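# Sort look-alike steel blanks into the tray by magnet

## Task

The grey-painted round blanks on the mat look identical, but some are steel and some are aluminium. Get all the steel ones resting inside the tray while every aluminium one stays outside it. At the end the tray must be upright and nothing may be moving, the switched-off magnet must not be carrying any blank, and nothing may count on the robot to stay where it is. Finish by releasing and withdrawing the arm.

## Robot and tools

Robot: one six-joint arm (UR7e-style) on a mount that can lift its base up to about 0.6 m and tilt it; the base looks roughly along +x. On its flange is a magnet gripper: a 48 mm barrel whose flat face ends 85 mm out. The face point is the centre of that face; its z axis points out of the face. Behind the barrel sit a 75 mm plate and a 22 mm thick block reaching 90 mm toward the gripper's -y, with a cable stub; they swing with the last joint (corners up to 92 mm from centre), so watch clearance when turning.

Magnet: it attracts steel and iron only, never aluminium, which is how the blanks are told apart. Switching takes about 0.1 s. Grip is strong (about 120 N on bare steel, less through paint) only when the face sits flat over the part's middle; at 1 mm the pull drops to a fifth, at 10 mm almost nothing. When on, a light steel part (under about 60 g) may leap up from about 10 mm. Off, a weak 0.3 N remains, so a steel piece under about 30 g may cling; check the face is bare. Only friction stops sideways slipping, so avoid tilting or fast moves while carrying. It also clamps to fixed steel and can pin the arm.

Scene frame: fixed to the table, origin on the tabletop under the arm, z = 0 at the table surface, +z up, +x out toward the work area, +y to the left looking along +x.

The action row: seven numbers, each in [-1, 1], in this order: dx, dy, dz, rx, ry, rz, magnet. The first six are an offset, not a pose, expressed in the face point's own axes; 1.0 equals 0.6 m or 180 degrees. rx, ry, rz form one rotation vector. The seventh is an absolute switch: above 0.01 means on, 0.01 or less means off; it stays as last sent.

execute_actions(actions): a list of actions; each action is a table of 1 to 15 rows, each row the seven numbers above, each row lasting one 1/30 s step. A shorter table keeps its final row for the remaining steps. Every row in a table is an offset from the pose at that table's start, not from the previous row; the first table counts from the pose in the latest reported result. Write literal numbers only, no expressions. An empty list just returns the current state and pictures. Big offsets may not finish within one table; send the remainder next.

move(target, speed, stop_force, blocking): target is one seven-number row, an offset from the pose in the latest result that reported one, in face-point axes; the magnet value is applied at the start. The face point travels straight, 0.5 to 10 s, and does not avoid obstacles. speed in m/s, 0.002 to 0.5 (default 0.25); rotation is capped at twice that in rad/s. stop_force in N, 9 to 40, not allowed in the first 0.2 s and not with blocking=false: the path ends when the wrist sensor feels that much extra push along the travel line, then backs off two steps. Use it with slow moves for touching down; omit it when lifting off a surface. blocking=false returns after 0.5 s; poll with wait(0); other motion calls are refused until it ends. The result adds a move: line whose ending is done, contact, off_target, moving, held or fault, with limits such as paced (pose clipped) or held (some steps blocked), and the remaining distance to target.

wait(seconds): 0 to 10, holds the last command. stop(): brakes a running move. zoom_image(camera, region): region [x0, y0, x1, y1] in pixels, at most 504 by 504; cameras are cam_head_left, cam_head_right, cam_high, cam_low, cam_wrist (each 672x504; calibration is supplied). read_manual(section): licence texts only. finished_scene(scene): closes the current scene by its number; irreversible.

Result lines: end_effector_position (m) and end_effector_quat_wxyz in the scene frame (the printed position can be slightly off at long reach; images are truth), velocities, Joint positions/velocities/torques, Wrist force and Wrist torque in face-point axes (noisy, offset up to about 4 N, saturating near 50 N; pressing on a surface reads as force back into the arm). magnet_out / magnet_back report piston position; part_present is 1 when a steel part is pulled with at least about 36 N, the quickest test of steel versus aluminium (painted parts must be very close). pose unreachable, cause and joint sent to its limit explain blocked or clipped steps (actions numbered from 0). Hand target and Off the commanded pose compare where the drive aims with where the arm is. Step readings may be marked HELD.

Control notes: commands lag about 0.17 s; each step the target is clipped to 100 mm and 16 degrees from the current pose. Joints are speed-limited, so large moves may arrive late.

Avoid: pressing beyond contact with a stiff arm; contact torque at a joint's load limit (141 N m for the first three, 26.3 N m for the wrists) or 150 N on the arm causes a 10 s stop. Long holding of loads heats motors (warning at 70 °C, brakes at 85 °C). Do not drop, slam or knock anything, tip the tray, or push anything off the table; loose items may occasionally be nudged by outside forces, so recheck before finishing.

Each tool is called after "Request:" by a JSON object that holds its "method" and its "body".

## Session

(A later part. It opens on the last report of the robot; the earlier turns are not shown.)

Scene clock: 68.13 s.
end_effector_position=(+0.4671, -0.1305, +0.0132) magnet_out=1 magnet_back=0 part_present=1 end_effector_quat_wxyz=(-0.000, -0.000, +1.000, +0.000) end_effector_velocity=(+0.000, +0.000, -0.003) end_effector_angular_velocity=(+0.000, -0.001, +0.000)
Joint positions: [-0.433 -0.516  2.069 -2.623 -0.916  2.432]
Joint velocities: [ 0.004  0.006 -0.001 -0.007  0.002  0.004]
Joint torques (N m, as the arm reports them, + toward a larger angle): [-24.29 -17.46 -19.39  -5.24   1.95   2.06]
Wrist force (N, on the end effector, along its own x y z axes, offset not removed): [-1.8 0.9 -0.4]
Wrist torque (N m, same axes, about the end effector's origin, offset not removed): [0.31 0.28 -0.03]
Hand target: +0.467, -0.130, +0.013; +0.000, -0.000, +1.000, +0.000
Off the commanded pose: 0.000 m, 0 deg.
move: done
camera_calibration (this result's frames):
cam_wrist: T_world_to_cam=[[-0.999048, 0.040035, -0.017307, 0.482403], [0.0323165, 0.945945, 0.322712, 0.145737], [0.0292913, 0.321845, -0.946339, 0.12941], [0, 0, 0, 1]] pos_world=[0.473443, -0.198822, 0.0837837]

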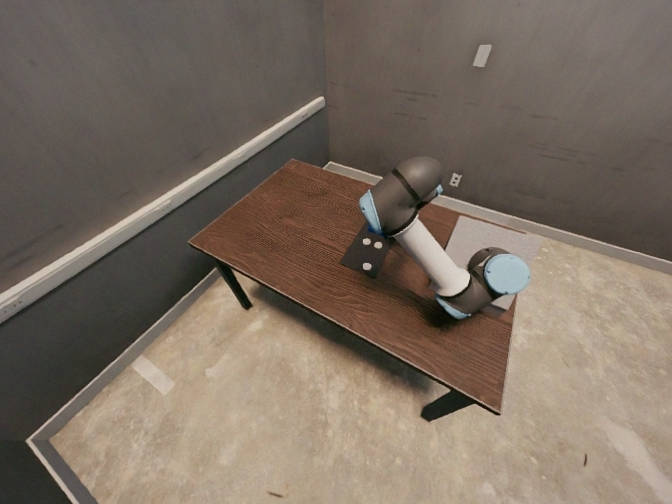

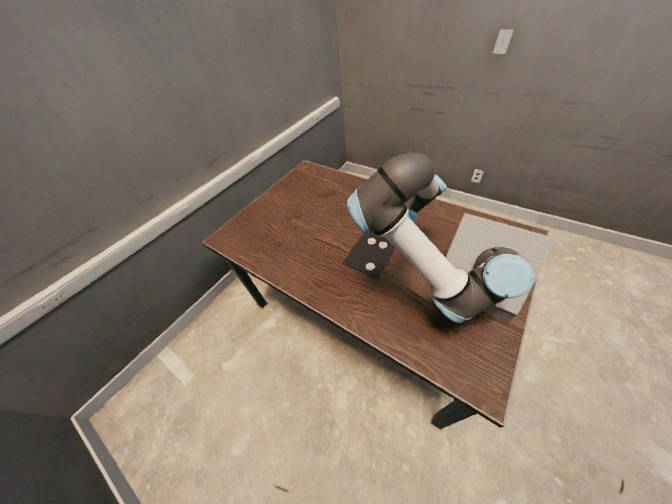

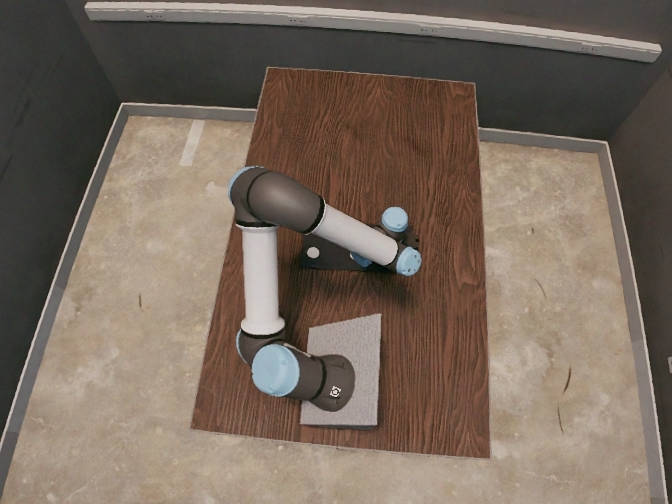

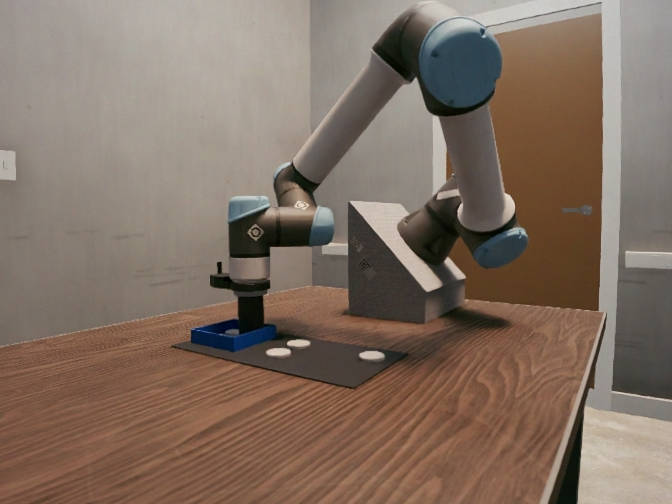

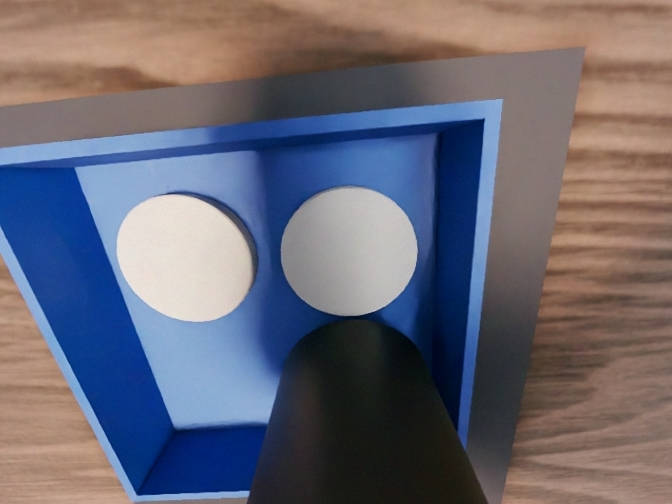

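Request:
{"method": "move", "body": {"target": [0,0,-0.103,0,0,0,0], "speed": 0.2}}

Request:
{"method": "move", "body": {"target": [0.0185,0.1675,0.1067,0,0,0,0], "speed": 0.2}}

Request:
{"method": "execute_actions", "body": {"actions": [[[0,0,0,0,0,0,1],[0,0,0,0,0,0,1],[0,0,0,0,0,0,1],[0,0,0,0,0,0,1],[0,0,0,0,0,0,1],[0,0,0,0,0,0,1],[0,0,-0.002,0,0,0,1],[0,0,-0.004,0,0,0,1],[0,0,-0.006,0,0,0,1],[0,0,-0.008,0,0,0,1]]]}}

Scene clock: 72.60 s.
end_effector_position=(+0.4671, -0.1305, +0.0747) magnet_out=0 magnet_back=1 part_present=0 end_effector_quat_wxyz=(+0.000, -0.000, +1.000, +0.000) end_effector_velocity=(+0.000, -0.000, +0.003) end_effector_angular_velocity=(-0.000, +0.000, -0.000)
Joint positions: [-0.511 -0.638  2.076 -2.458 -0.955  2.349]
Joint velocities: [-0.004 -0.005 -0.001  0.009 -0.002 -0.004]
Joint torques (N m, as the arm reports them, + toward a larger angle): [-37.99 -41.22 -21.4    0.35  -1.73  -2.1 ]
Wrist force (N, on the end effector, along its own x y z axes, offset not removed): [-0.4 0.4 -2.2]
Wrist torque (N m, same axes, about the end effector's origin, offset not removed): [0.01 0.04 0.08]
Hand target: +0.467, -0.131, +0.075; -0.000, -0.000, +1.000, +0.000
Off the commanded pose: 0.000 m, 0 deg.
move: done
camera_calibration (this result's frames):
cam_wrist: T_world_to_cam=[[-0.999048, 0.0400235, -0.0173697, 0.483457], [0.0322837, 0.945927, 0.322769, 0.125973], [0.0293489, 0.3219, -0.946319, 0.187574], [0, 0, 0, 1]] pos_world=[0.473424, -0.198891, 0.145242]

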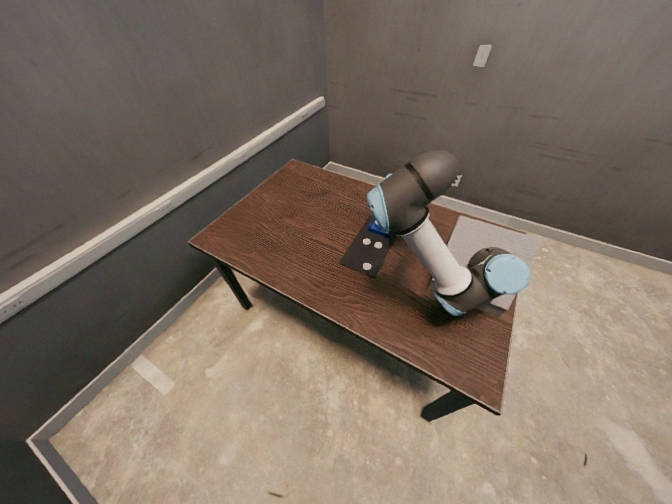

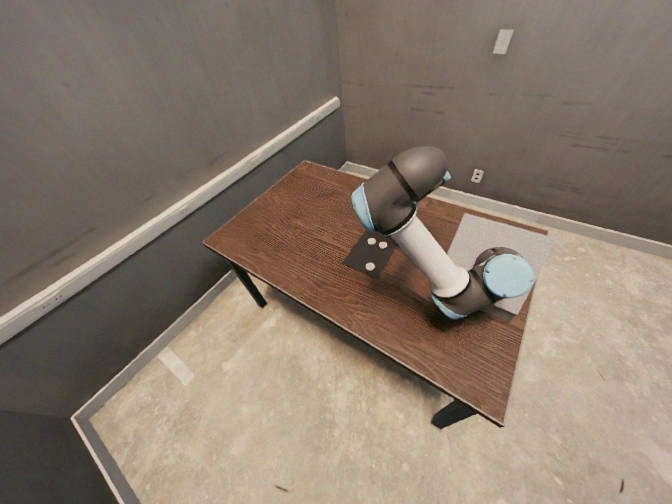

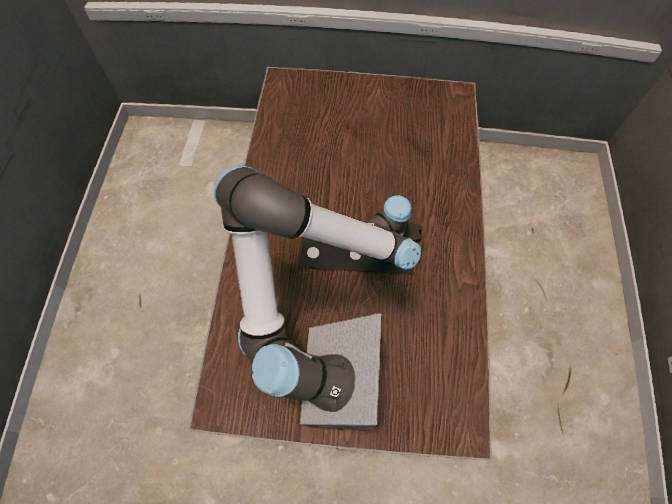

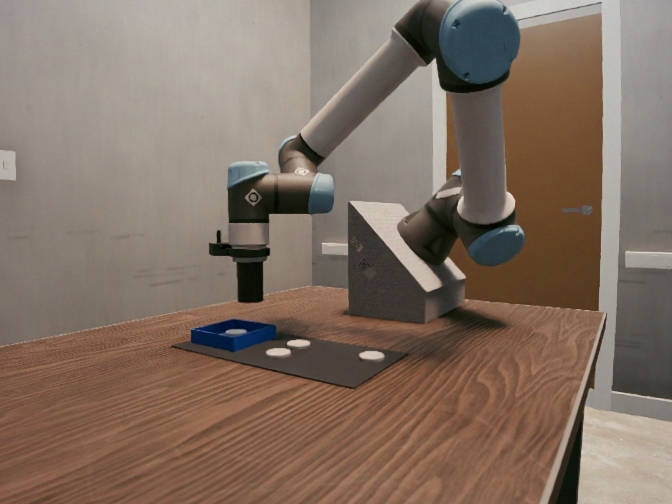

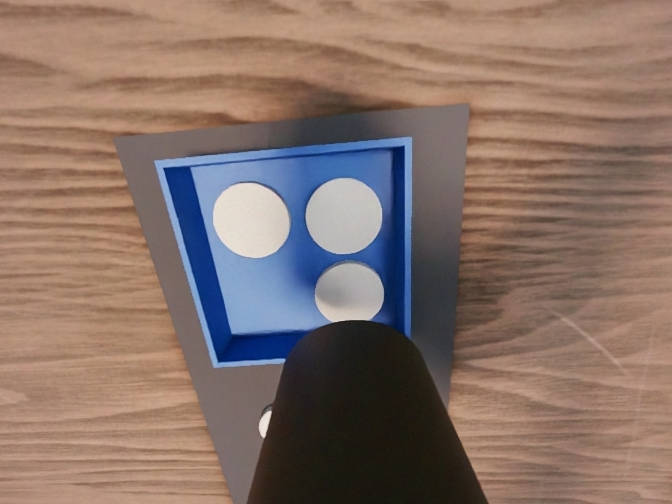

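Scene clock: 73.83 s.
end_effector_position=(+0.4561, -0.0303, +0.0110) magnet_out=0 magnet_back=1 part_present=0 end_effector_quat_wxyz=(+0.000, -0.000, +1.000, +0.000) end_effector_velocity=(+0.000, +0.002, -0.002) end_effector_angular_velocity=(-0.002, -0.001, -0.000)
Joint positions: [-0.303 -0.692  2.21  -2.683 -0.859  2.583]
Joint velocities: [ 0.006 -0.     0.002 -0.009  0.001  0.009]
Joint torques (N m, as the arm reports them, + toward a larger angle): [-27.14 -39.01  -3.18  -4.67   1.64   2.1 ]
Wrist force (N, on the end effector, along its own x y z axes, offset not removed): [0.4 -0.4 2.3]
Wrist torque (N m, same axes, about the end effector's origin, offset not removed): [-0.11 -0.19 -0.03]
Hand target: +0.456, -0.030, +0.011; +0.000, -0.000, +1.000, +0.000
Off the commanded pose: 0.000 m, 0 deg.
move: done
camera_calibration (this result's frames):
cam_wrist: T_world_to_cam=[[-0.999049, 0.0400147, -0.0173223, 0.467392], [0.0322949, 0.945974, 0.322631, 0.052079], [0.0292964, 0.321764, -0.946366, 0.0954057], [0, 0, 0, 1]] pos_world=[0.46247, -0.098666, 0.0815828]

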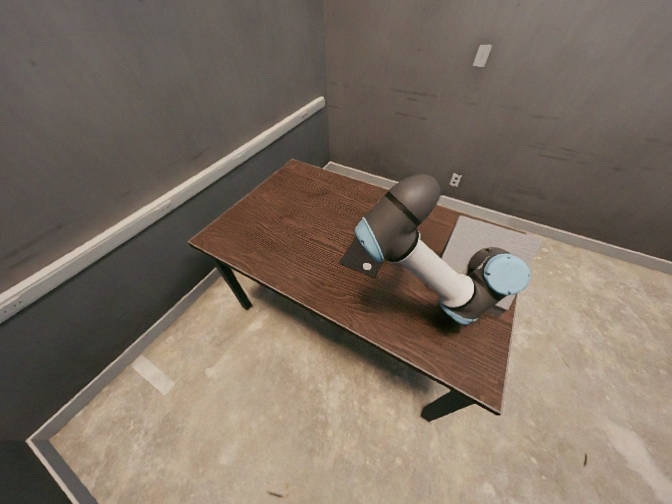

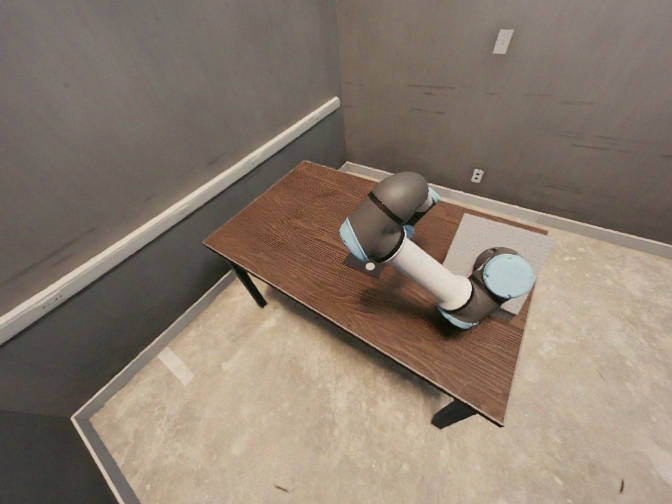

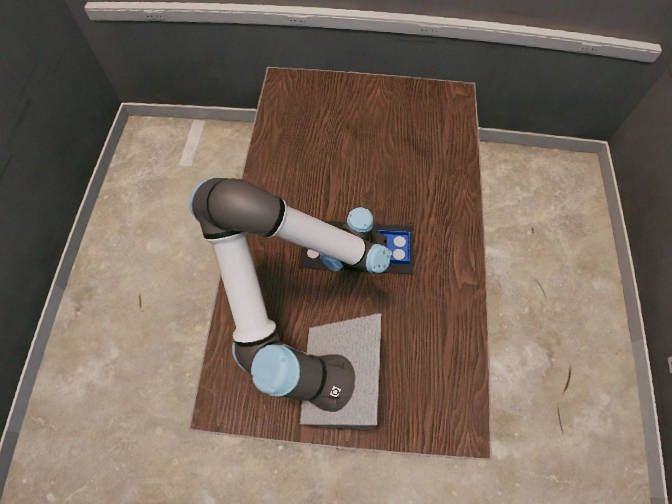

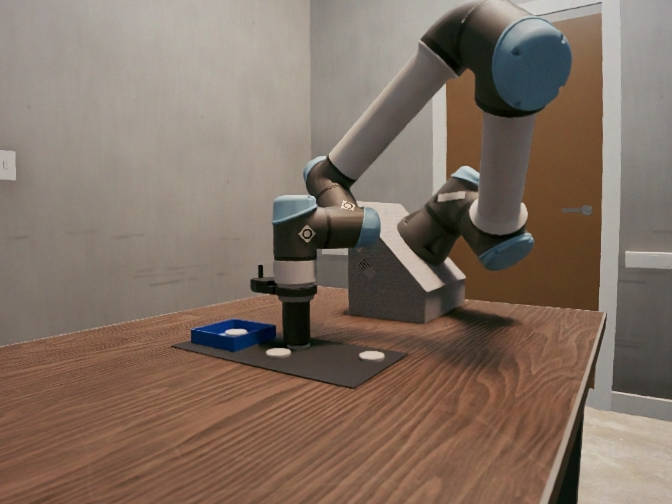

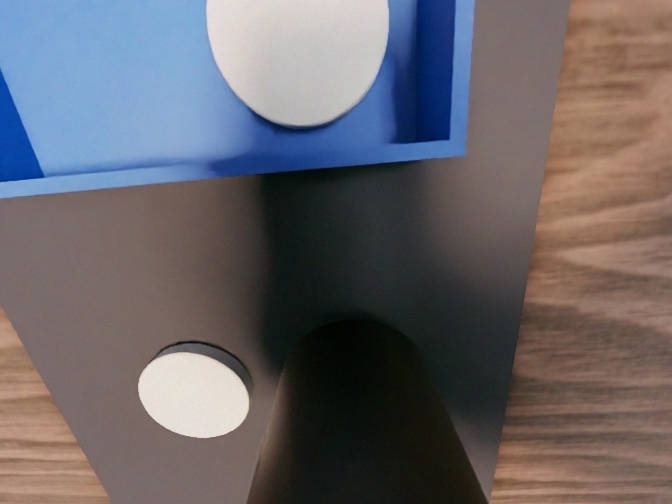

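Scene clock: 74.33 s.
end_effector_position=(+0.4561, -0.0303, +0.0148) magnet_out=1 magnet_back=0 part_present=1 end_effector_quat_wxyz=(+0.000, -0.000, +1.000, +0.000) end_effector_velocity=(+0.000, -0.000, +0.009) end_effector_angular_velocity=(+0.001, -0.001, -0.001)
Joint positions: [-0.308 -0.7    2.211 -2.671 -0.861  2.576]
Joint velocities: [-0.014 -0.021  0.003  0.029 -0.005 -0.016]
Joint torques (N m, as the arm reports them, + toward a larger angle): [-39.02 -39.26  -3.18   0.36  -1.59  -1.8 ]
Wrist force (N, on the end effector, along its own x y z axes, offset not removed): [-1.9 -0.3 1.2]
Wrist torque (N m, same axes, about the end effector's origin, offset not removed): [0.09 0.20 -0.04]
Hand target: +0.456, -0.030, +0.016; +0.000, -0.000, +1.000, +0.000
Off the commanded pose: 0.001 m, 0 deg.
Step readings (end_effector_position):
0: (+0.4561, -0.0303, +0.0110)
1: (+0.4561, -0.0303, +0.0110)
2: (+0.4561, -0.0303, +0.0110)
4: (+0.4561, -0.0303, +0.0110)
8: (+0.4562, -0.0303, +0.0111)
15: end_effector_position above
camera_calibration (this result's frames):
cam_wrist: T_world_to_cam=[[-0.999048, 0.0400016, -0.0174197, 0.467471], [0.0322508, 0.945973, 0.322638, 0.0508744], [0.0293846, 0.321769, -0.946362, 0.0989092], [0, 0, 0, 1]] pos_world=[0.462479, -0.0986513, 0.0853331]

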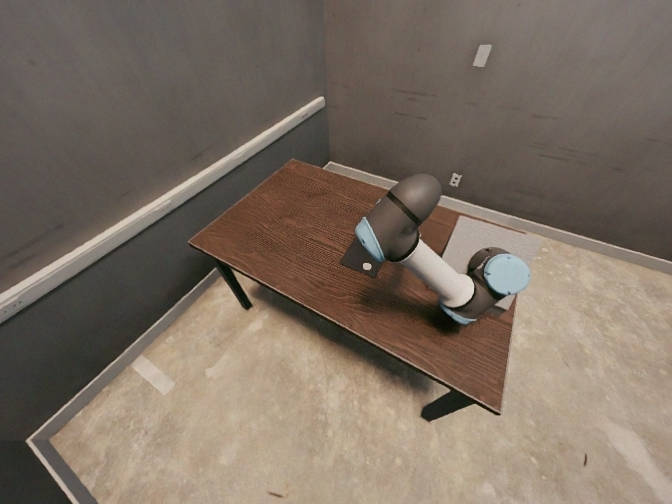

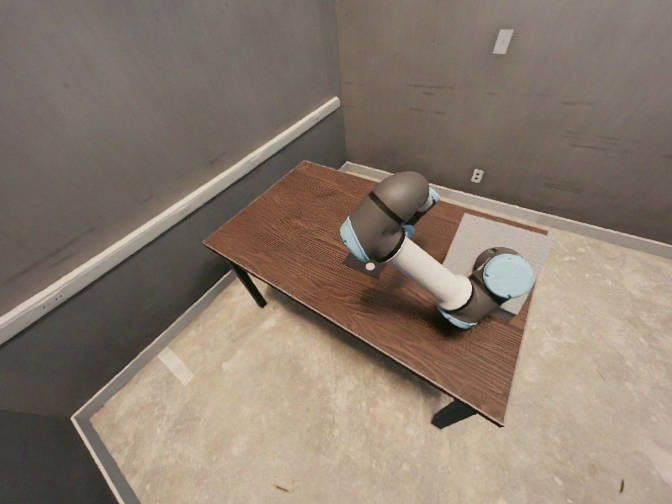

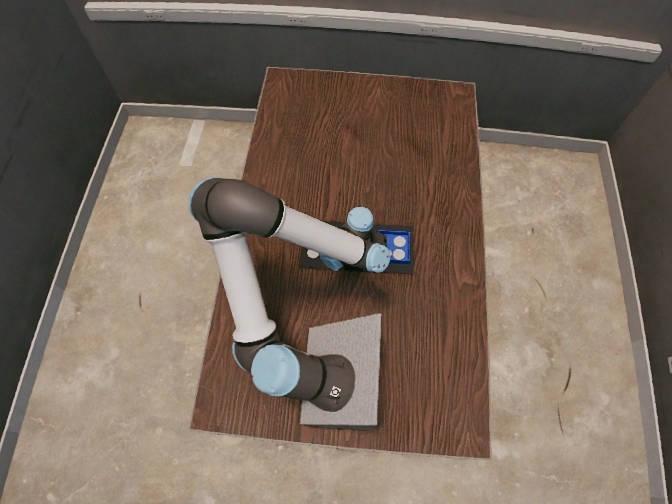

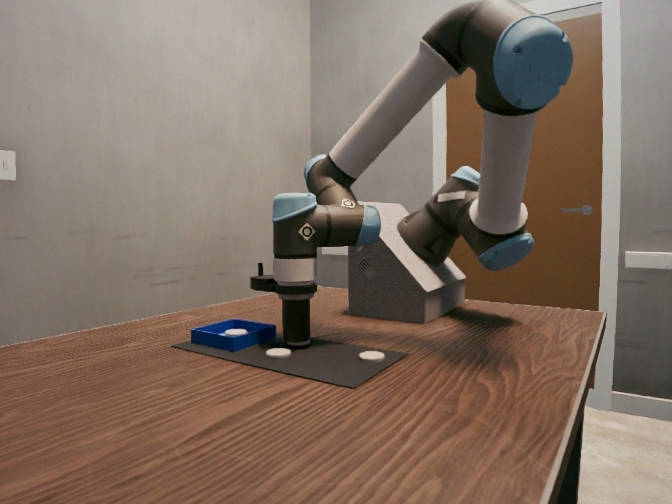

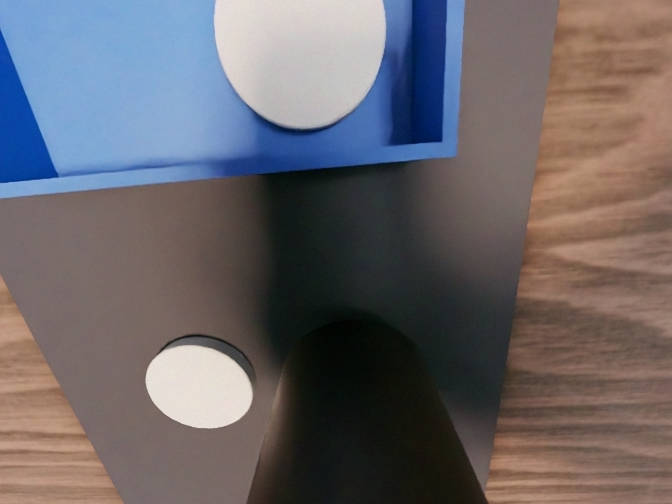

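Request:
{"method": "move", "body": {"target": [-0.0898,-0.1637,-0.1087,0,0,0,1], "speed": 0.2}}

Request:
{"method": "move", "body": {"target": [-0.0005,-0.0006,0.1117,0,0,0,1], "speed": 0.08, "stop_force": 12}}

Scene clock: 78.00 s.
end_effector_position=(+0.5097, -0.1284, +0.0797) magnet_out=1 magnet_back=0 part_present=1 end_effector_quat_wxyz=(+0.000, -0.000, +1.000, +0.000) end_effector_velocity=(+0.000, -0.002, +0.000) end_effector_angular_velocity=(+0.002, +0.003, -0.001)
Joint positions: [-0.466 -0.624  1.964 -2.389 -0.932  2.396]
Joint velocities: [-0.002  0.003 -0.006  0.008 -0.001 -0.004]
Joint torques (N m, as the arm reports them, + toward a larger angle): [-40.47 -15.21 -23.71   0.41  -1.37  -1.81]
Wrist force (N, on the end effector, along its own x y z axes, offset not removed): [-0.7 3.4 0.2]
Wrist torque (N m, same axes, about the end effector's origin, offset not removed): [0.30 -0.17 0.08]
Hand target: +0.510, -0.129, +0.080; +0.000, -0.000, +1.000, +0.000
Off the commanded pose: 0.000 m, 0 deg.
move: done
camera_calibration (this result's frames):
cam_wrist: T_world_to_cam=[[-0.999048, 0.0399731, -0.0174634, 0.526044], [0.0322051, 0.945922, 0.322792, 0.120969], [0.029422, 0.321922, -0.946309, 0.190338], [0, 0, 0, 1]] pos_world=[0.516047, -0.196729, 0.150257]

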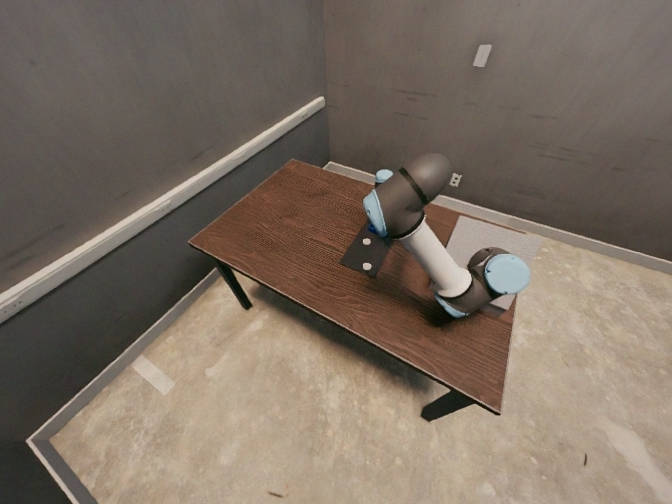

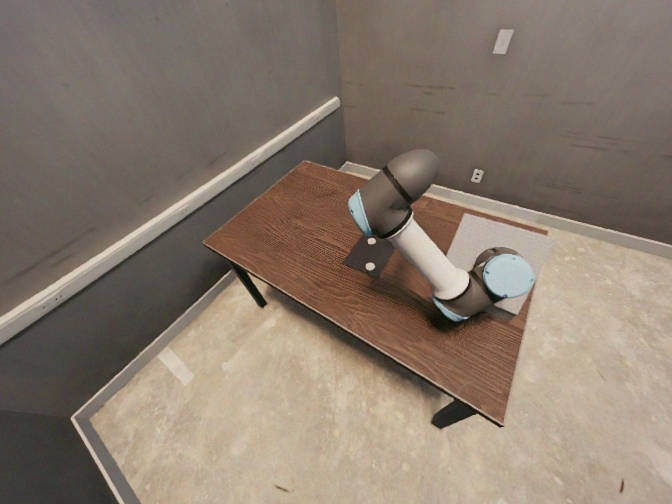

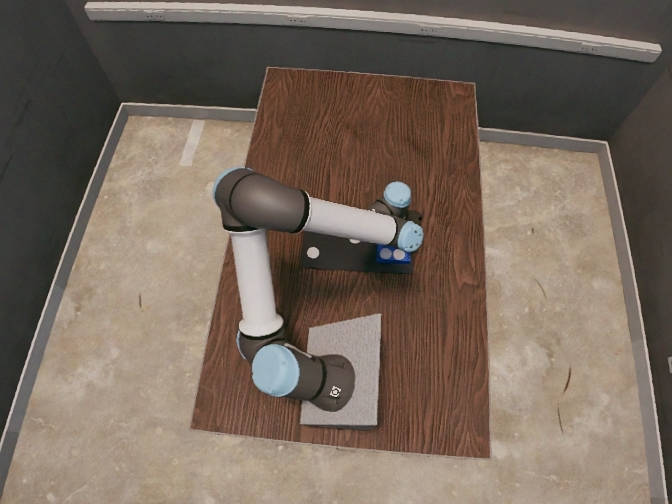

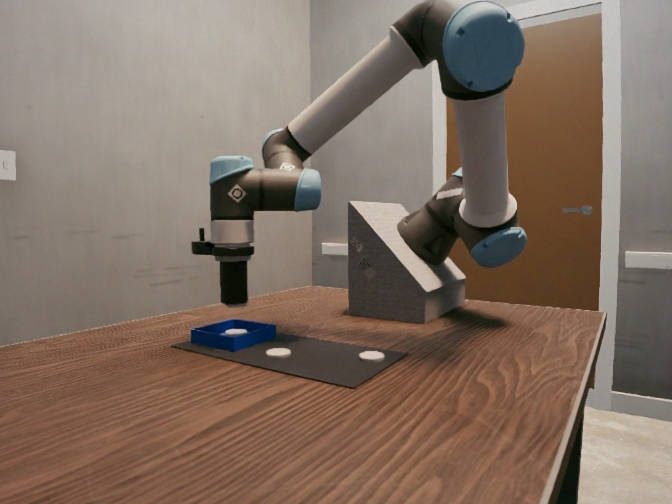

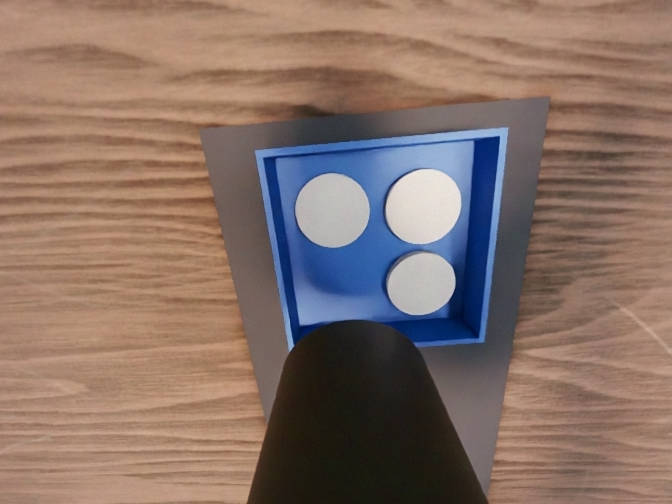

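Scene clock: 79.33 s.
end_effector_position=(+0.5100, -0.1287, +0.0131) magnet_out=1 magnet_back=0 part_present=1 end_effector_quat_wxyz=(+0.000, -0.000, +1.000, +0.000) end_effector_velocity=(+0.000, -0.000, -0.002) end_effector_angular_velocity=(+0.000, -0.001, -0.002)
Joint positions: [-0.387 -0.502  1.958 -2.557 -0.895  2.484]
Joint velocities: [ 0.002  0.006 -0.002 -0.006  0.002  0.005]
Joint torques (N m, as the arm reports them, + toward a larger angle): [-26.7  -20.1  -18.41  -4.75   2.01   2.43]
Wrist force (N, on the end effector, along its own x y z axes, offset not removed): [-0.1 2.1 1.3]
Wrist torque (N m, same axes, about the end effector's origin, offset not removed): [0.35 -0.04 0.12]
Hand target: +0.510, -0.129, +0.013; +0.000, -0.000, +1.000, +0.000
Off the commanded pose: 0.000 m, 0 deg.
move: done
camera_calibration (this result's frames):
cam_wrist: T_world_to_cam=[[-0.999048, 0.0399826, -0.0174438, 0.525194], [0.0322226, 0.945946, 0.322719, 0.14274], [0.0294041, 0.32185, -0.946334, 0.127336], [0, 0, 0, 1]] pos_world=[0.51635, -0.197006, 0.0835985]

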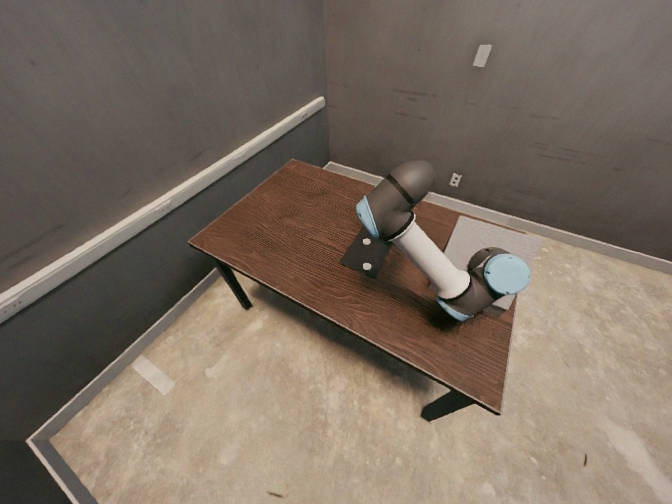

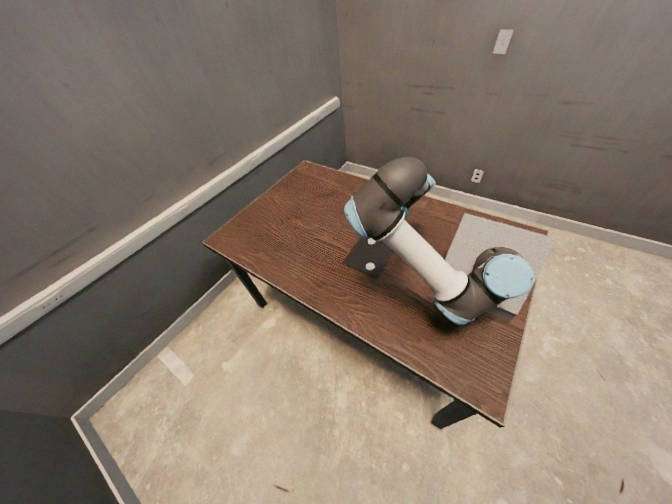

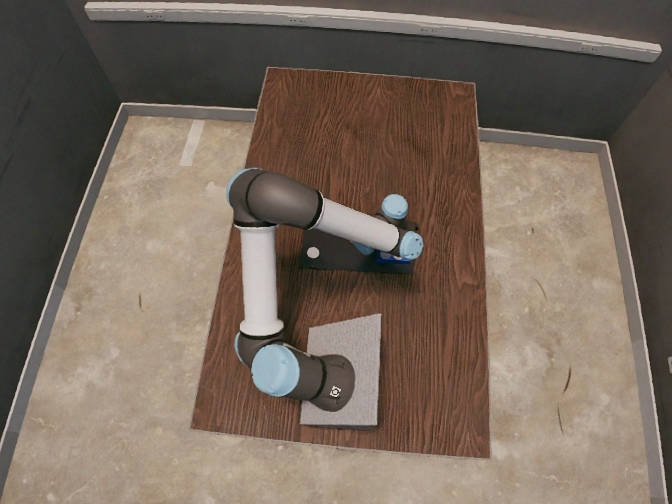

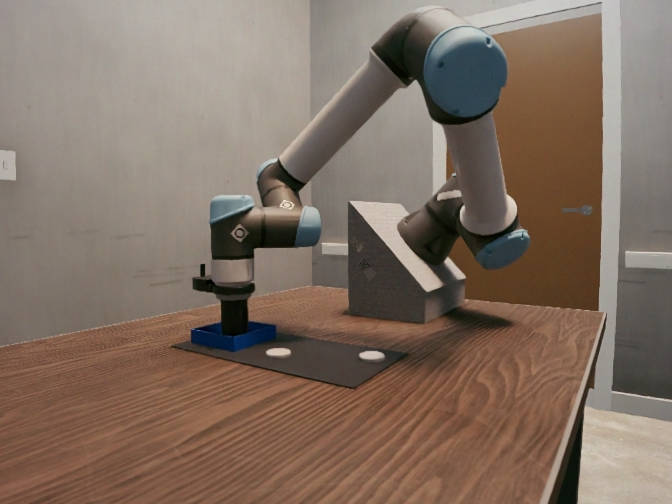

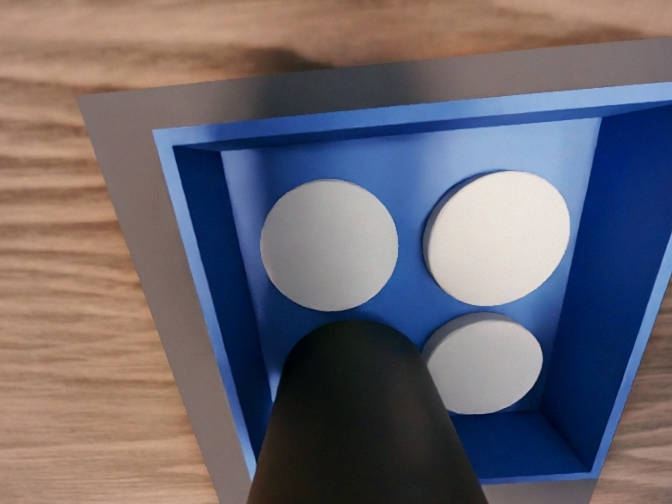

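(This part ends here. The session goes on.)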